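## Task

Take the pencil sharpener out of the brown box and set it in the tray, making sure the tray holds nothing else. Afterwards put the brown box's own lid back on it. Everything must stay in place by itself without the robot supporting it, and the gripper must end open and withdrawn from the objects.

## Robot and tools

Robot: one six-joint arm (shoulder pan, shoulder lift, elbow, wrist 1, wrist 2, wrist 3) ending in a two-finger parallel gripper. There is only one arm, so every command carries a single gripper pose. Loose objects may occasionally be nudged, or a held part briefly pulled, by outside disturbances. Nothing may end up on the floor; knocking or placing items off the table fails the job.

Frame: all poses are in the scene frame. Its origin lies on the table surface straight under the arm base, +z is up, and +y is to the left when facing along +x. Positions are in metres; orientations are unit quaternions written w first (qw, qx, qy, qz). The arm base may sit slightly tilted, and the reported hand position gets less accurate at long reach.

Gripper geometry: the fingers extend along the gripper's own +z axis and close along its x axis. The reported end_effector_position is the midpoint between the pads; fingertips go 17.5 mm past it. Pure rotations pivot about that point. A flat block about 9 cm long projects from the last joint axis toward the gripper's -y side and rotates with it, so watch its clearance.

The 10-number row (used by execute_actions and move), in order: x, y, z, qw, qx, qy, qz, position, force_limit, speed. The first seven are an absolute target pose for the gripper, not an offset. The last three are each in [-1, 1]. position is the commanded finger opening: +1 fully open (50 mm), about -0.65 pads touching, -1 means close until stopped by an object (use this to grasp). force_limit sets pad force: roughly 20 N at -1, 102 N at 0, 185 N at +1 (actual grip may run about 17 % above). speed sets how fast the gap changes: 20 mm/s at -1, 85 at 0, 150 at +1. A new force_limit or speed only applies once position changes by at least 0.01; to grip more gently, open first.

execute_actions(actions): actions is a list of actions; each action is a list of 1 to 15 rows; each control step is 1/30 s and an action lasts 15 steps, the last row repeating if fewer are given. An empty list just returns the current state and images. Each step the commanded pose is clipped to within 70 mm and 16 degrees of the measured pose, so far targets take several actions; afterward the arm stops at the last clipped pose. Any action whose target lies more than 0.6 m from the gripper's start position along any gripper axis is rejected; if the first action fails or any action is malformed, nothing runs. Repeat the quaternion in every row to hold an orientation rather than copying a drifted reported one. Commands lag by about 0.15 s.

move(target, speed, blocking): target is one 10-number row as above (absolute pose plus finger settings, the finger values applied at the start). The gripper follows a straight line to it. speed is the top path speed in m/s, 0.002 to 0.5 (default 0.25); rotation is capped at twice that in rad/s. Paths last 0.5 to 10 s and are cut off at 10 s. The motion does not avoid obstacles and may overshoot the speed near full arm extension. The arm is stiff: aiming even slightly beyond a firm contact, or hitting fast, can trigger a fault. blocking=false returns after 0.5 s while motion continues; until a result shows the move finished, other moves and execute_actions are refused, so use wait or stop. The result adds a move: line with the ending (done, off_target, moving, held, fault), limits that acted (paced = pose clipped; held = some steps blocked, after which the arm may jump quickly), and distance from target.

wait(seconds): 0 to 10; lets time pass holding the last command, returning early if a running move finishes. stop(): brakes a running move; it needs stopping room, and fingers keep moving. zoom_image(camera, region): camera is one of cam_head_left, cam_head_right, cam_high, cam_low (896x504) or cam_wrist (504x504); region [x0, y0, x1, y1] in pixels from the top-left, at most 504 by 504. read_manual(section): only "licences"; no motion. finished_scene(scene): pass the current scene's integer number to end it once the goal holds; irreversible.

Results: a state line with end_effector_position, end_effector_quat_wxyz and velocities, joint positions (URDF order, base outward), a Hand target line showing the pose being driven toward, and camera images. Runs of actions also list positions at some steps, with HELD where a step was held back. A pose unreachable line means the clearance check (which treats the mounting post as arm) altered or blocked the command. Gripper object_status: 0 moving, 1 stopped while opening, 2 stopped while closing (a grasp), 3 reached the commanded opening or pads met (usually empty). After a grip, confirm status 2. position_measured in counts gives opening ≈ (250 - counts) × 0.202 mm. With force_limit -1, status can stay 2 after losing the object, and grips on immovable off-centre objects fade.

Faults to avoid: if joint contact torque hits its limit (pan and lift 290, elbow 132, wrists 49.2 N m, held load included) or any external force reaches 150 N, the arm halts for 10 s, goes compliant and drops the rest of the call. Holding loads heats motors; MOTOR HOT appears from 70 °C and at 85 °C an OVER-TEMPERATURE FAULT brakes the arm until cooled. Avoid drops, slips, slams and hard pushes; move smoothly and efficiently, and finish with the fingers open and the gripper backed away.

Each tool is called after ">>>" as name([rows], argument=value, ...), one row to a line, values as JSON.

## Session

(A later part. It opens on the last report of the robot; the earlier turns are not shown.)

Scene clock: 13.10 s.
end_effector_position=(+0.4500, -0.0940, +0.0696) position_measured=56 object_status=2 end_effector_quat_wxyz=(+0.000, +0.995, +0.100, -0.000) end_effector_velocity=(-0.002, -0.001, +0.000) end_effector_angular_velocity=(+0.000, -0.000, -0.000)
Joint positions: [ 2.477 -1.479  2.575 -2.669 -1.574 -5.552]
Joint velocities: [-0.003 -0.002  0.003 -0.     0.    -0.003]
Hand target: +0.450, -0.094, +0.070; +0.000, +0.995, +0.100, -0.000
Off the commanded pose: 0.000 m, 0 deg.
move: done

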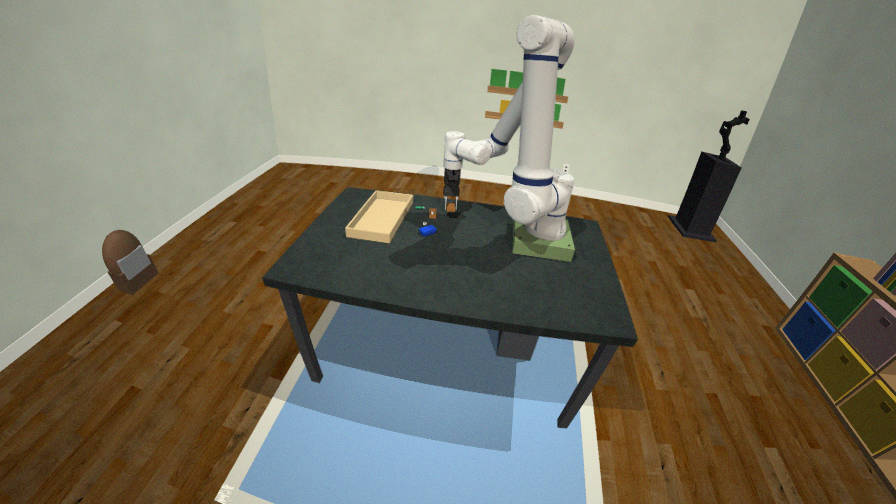

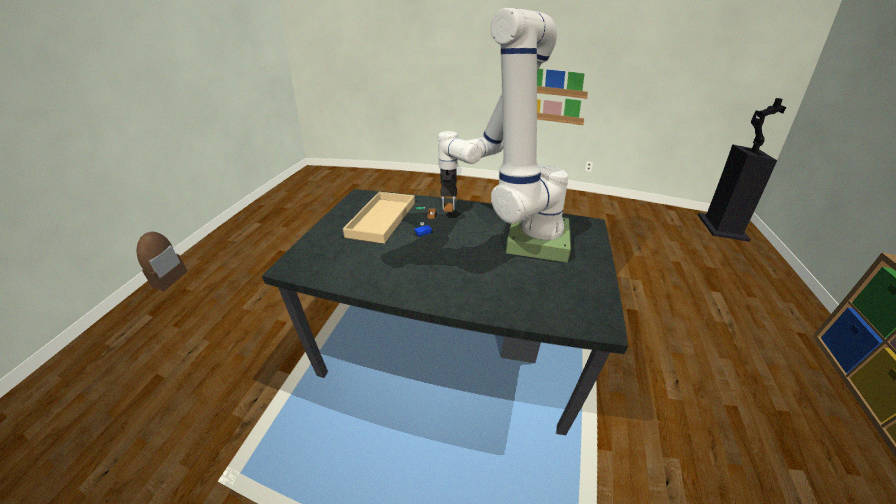

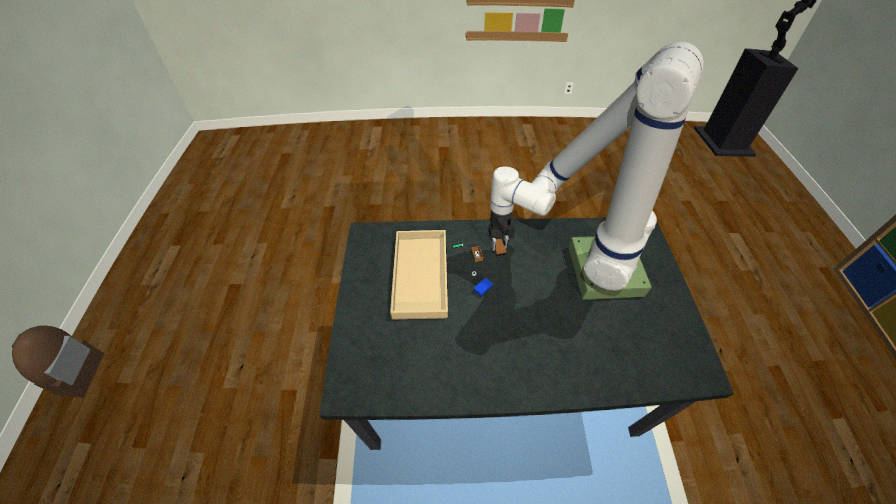

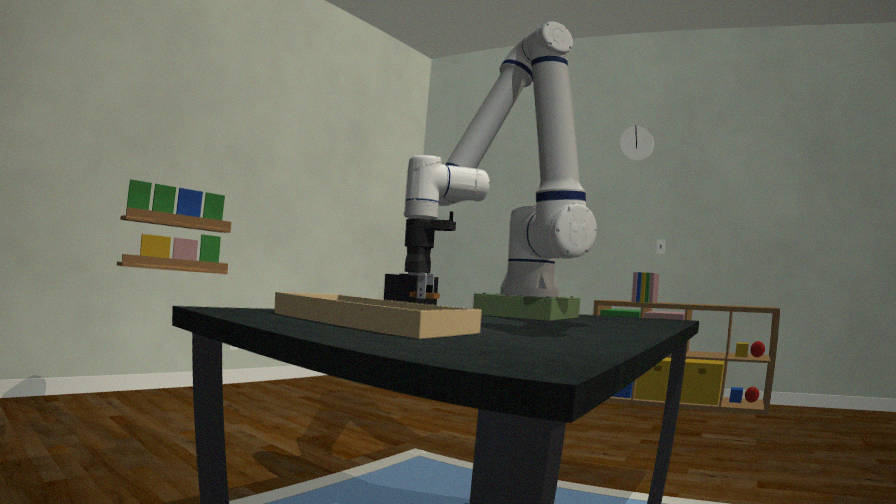

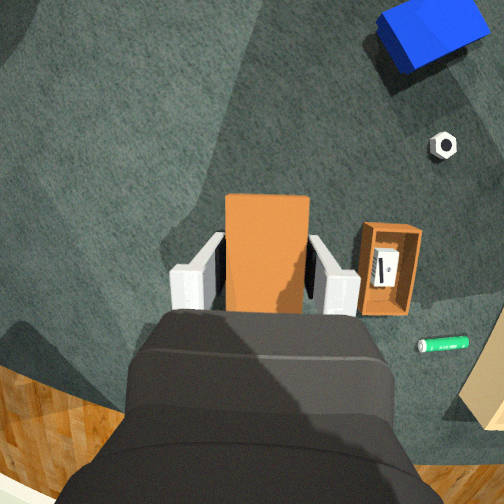

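>>> move(target=[0.45,-0.094,0.022,0,0.995,0.1,0,-1,-0.7,-0.5], speed=0.05)

>>> move(target=[0.45,-0.094,0.022,0,0.995,0.1,0,1,-0.7,-0.5])

>>> move(target=[0.45,-0.094,0.06,0,0.995,0.1,0,1,-0.7,-0.5])

>>> move(target=[0.537,-0.094,0.05,0,0.774,-0.633,0,0.4,-0.7,-0.5], speed=0.4)

>>> zoom_image(camera="cam_wrist", region=[160,170,380,320])

Scene clock: 16.73 s.
end_effector_position=(+0.4502, -0.0941, +0.0220) position_measured=56 object_status=2 end_effector_quat_wxyz=(+0.000, +0.995, +0.100, -0.000) end_effector_velocity=(-0.000, +0.000, -0.002) end_effector_angular_velocity=(+0.001, +0.000, -0.000)
Joint positions: [ 2.476 -1.343  2.596 -2.825 -1.573 -5.553]
Joint velocities: [-0.001  0.006  0.001 -0.007  0.    -0.   ]
Hand target: +0.450, -0.094, +0.022; +0.000, +0.995, +0.100, -0.000
Off the commanded pose: 0.000 m, 0 deg.
move: done

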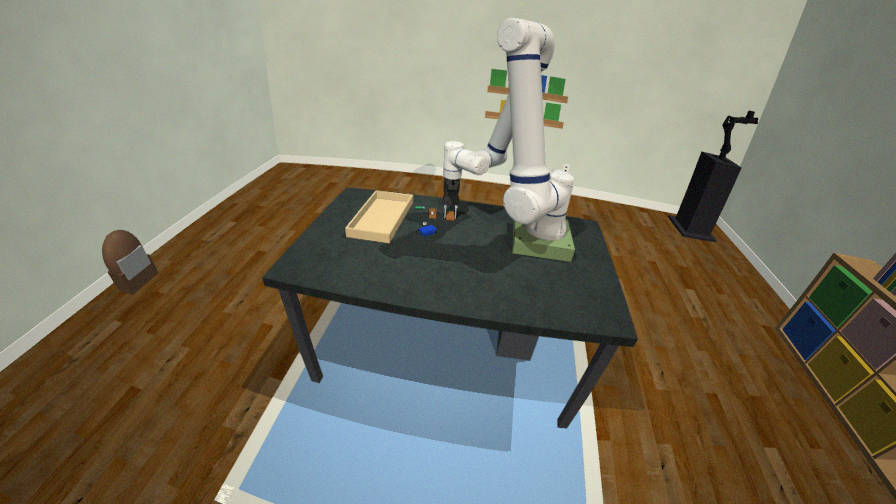

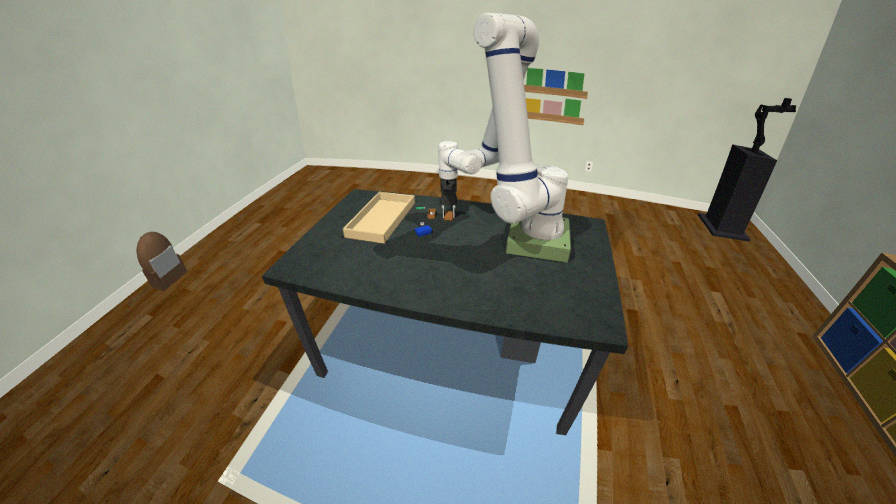

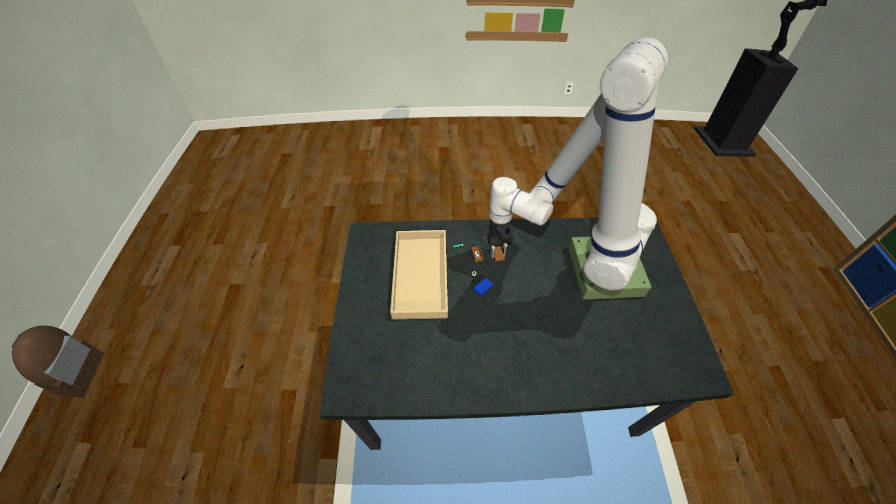

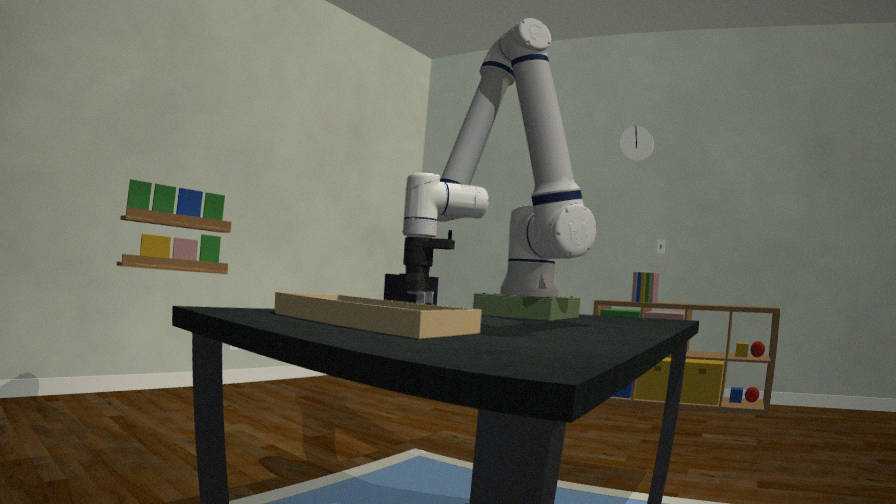

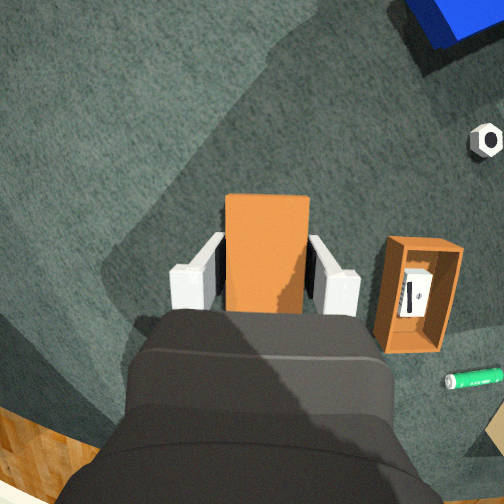

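Scene clock: 17.43 s.
end_effector_position=(+0.4500, -0.0940, +0.0220) position_measured=3 object_status=3 end_effector_quat_wxyz=(-0.000, +0.995, +0.100, -0.000) end_effector_velocity=(-0.000, +0.000, -0.000) end_effector_angular_velocity=(+0.000, -0.000, +0.000)
Joint positions: [ 2.476 -1.343  2.596 -2.825 -1.573 -5.553]
Joint velocities: [ 0.    -0.     0.001 -0.     0.    -0.   ]
Hand target: +0.450, -0.094, +0.022; -0.000, +0.995, +0.100, -0.000
Off the commanded pose: 0.000 m, 0 deg.
move: done

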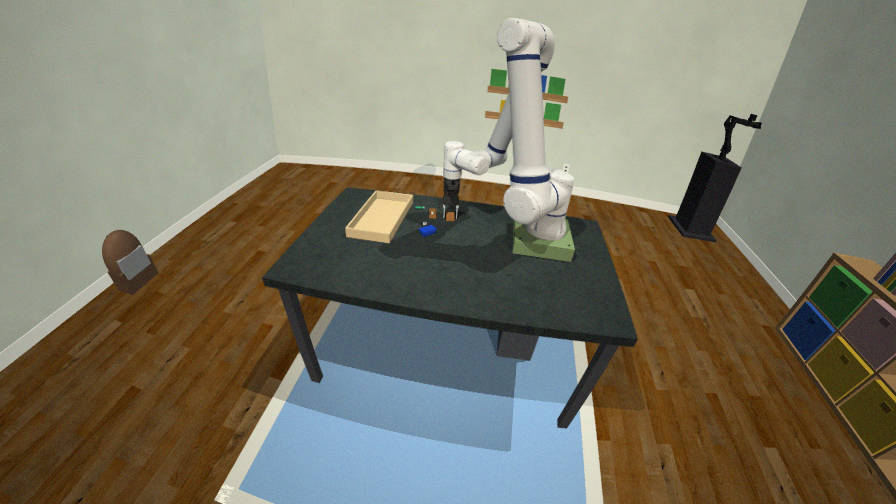

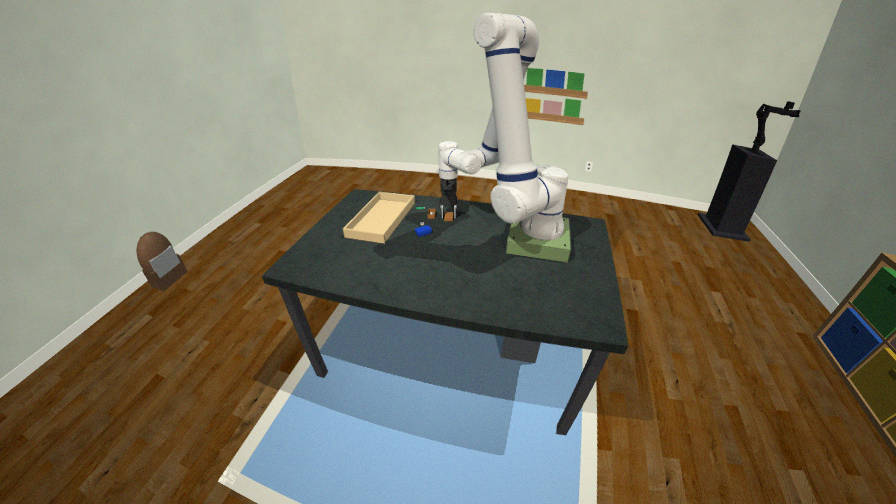

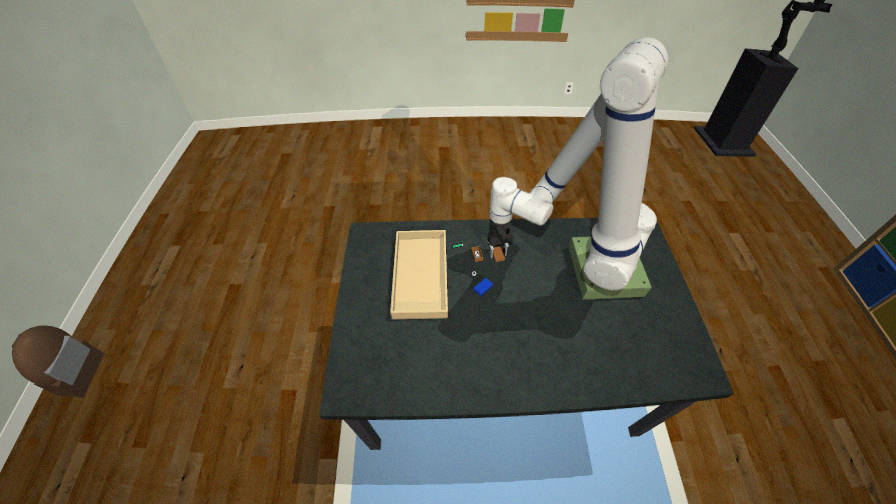

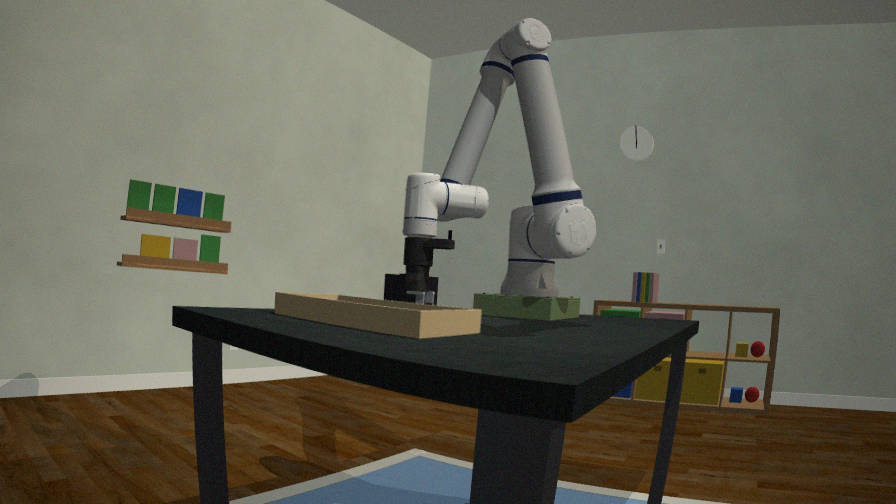

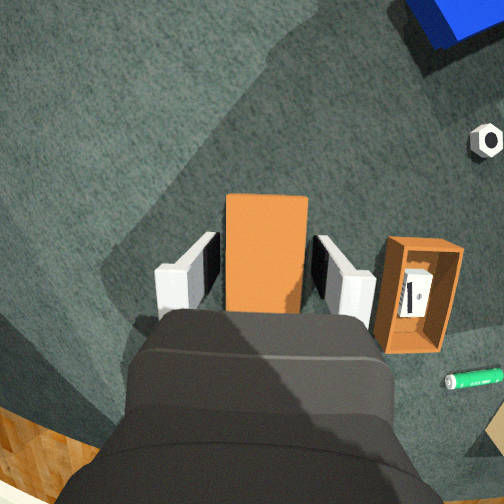

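Scene clock: 18.27 s.
end_effector_position=(+0.4499, -0.0938, +0.0600) position_measured=3 object_status=3 end_effector_quat_wxyz=(-0.000, +0.995, +0.100, +0.000) end_effector_velocity=(+0.000, -0.001, +0.002) end_effector_angular_velocity=(-0.001, -0.001, -0.001)
Joint positions: [ 2.476 -1.452  2.581 -2.701 -1.573 -5.553]
Joint velocities: [-0.001 -0.005 -0.001  0.005 -0.     0.   ]
Hand target: +0.450, -0.094, +0.060; +0.000, +0.995, +0.100, +0.000
Off the commanded pose: 0.000 m, 0 deg.
move: done

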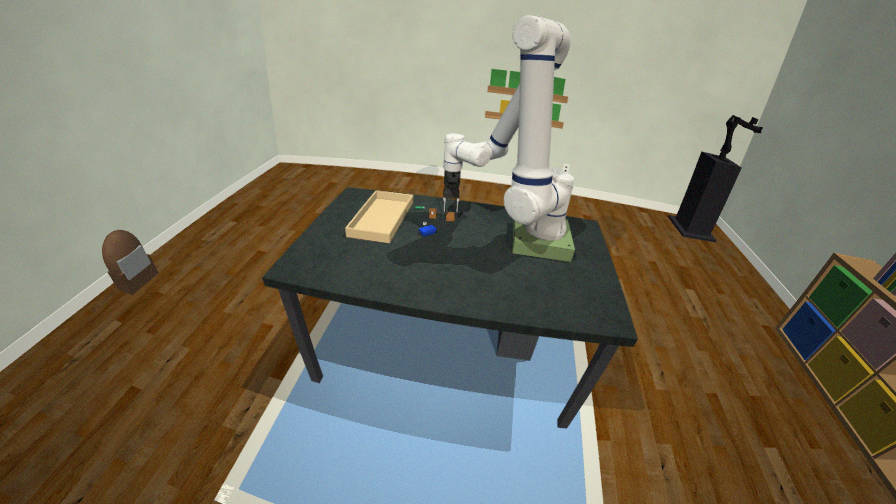

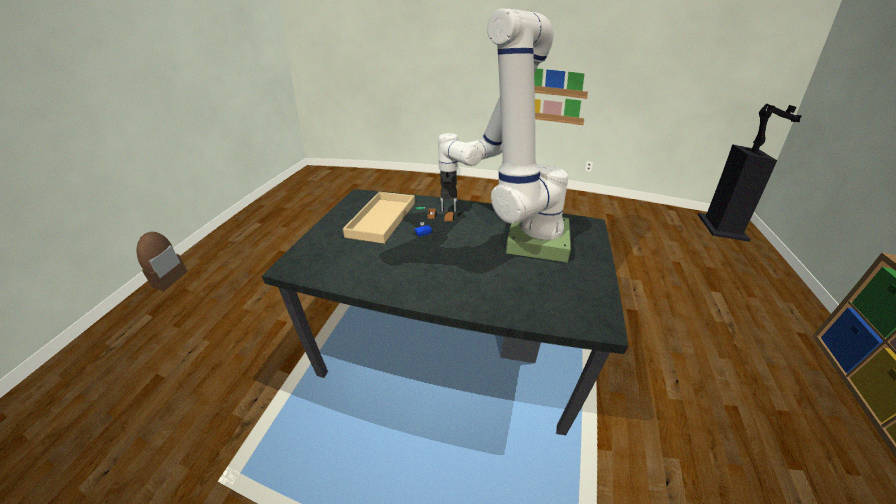

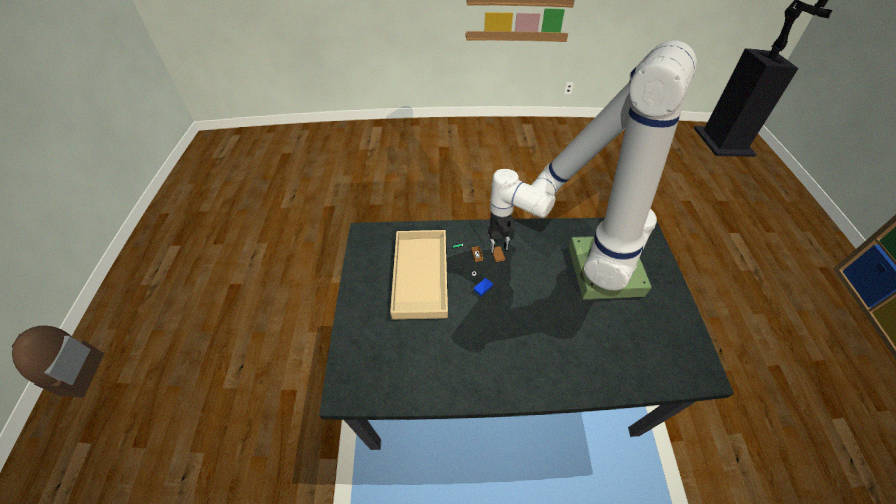

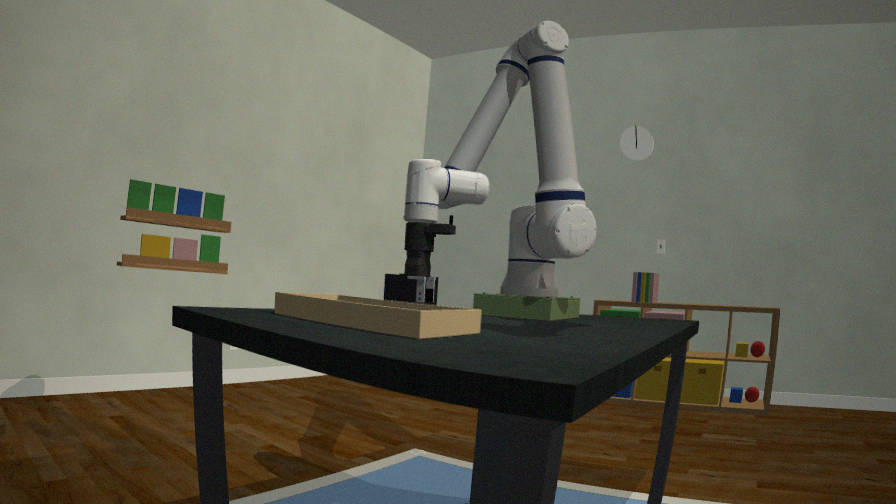

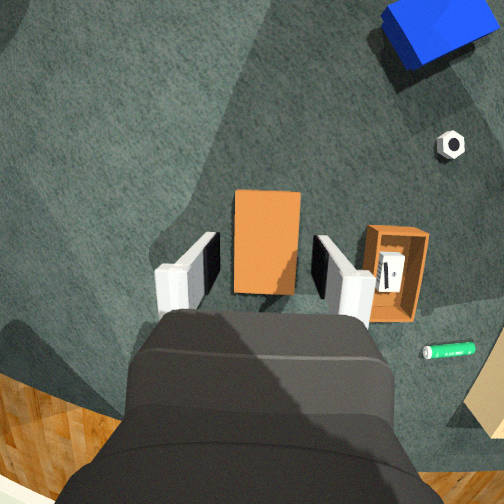

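Scene clock: 20.77 s.
end_effector_position=(+0.5372, -0.0940, +0.0504) position_measured=92 object_status=3 end_effector_quat_wxyz=(-0.000, +0.774, -0.633, -0.000) end_effector_velocity=(+0.000, +0.000, -0.000) end_effector_angular_velocity=(-0.000, +0.002, -0.009)
Joint positions: [ 2.58  -1.36   2.489 -2.701 -1.573 -3.879]
Joint velocities: [ 0.001  0.001 -0.001  0.001 -0.001  0.01 ]
Hand target: +0.537, -0.094, +0.050; -0.000, +0.774, -0.633, -0.000
Off the commanded pose: 0.000 m, 0 deg.
move: done

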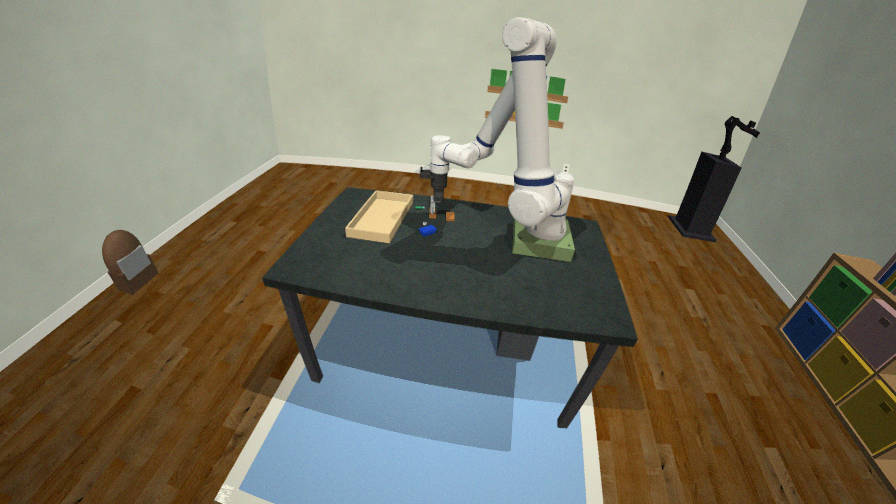

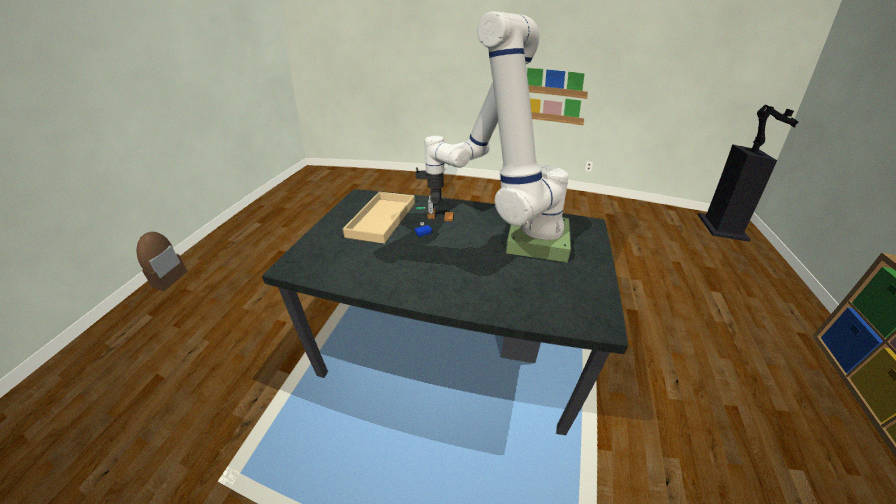

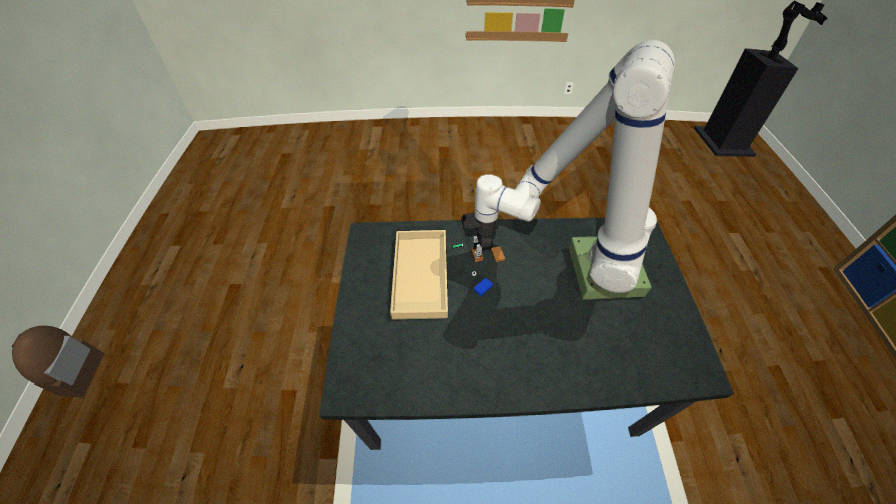

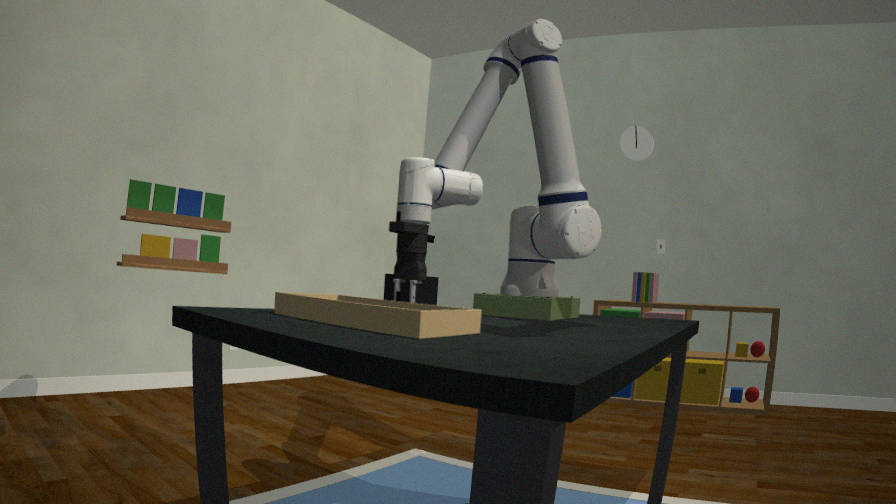

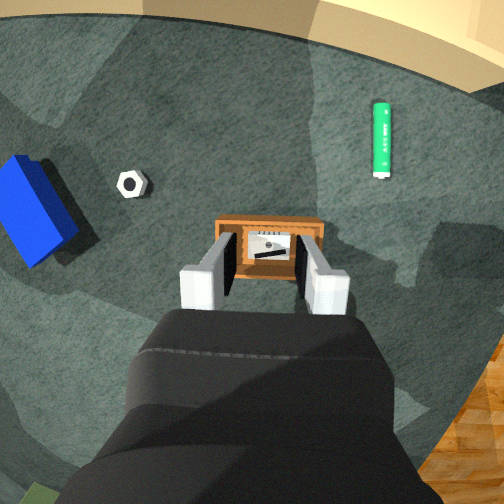

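Region (160, 170, 380, 320) of cam_wrist's 504x504 image, scaled by 2.291, with more detail than that image has; it fills the top 344 rows of this view, and the rest is white.

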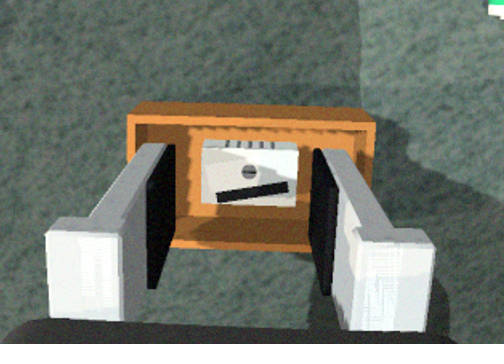

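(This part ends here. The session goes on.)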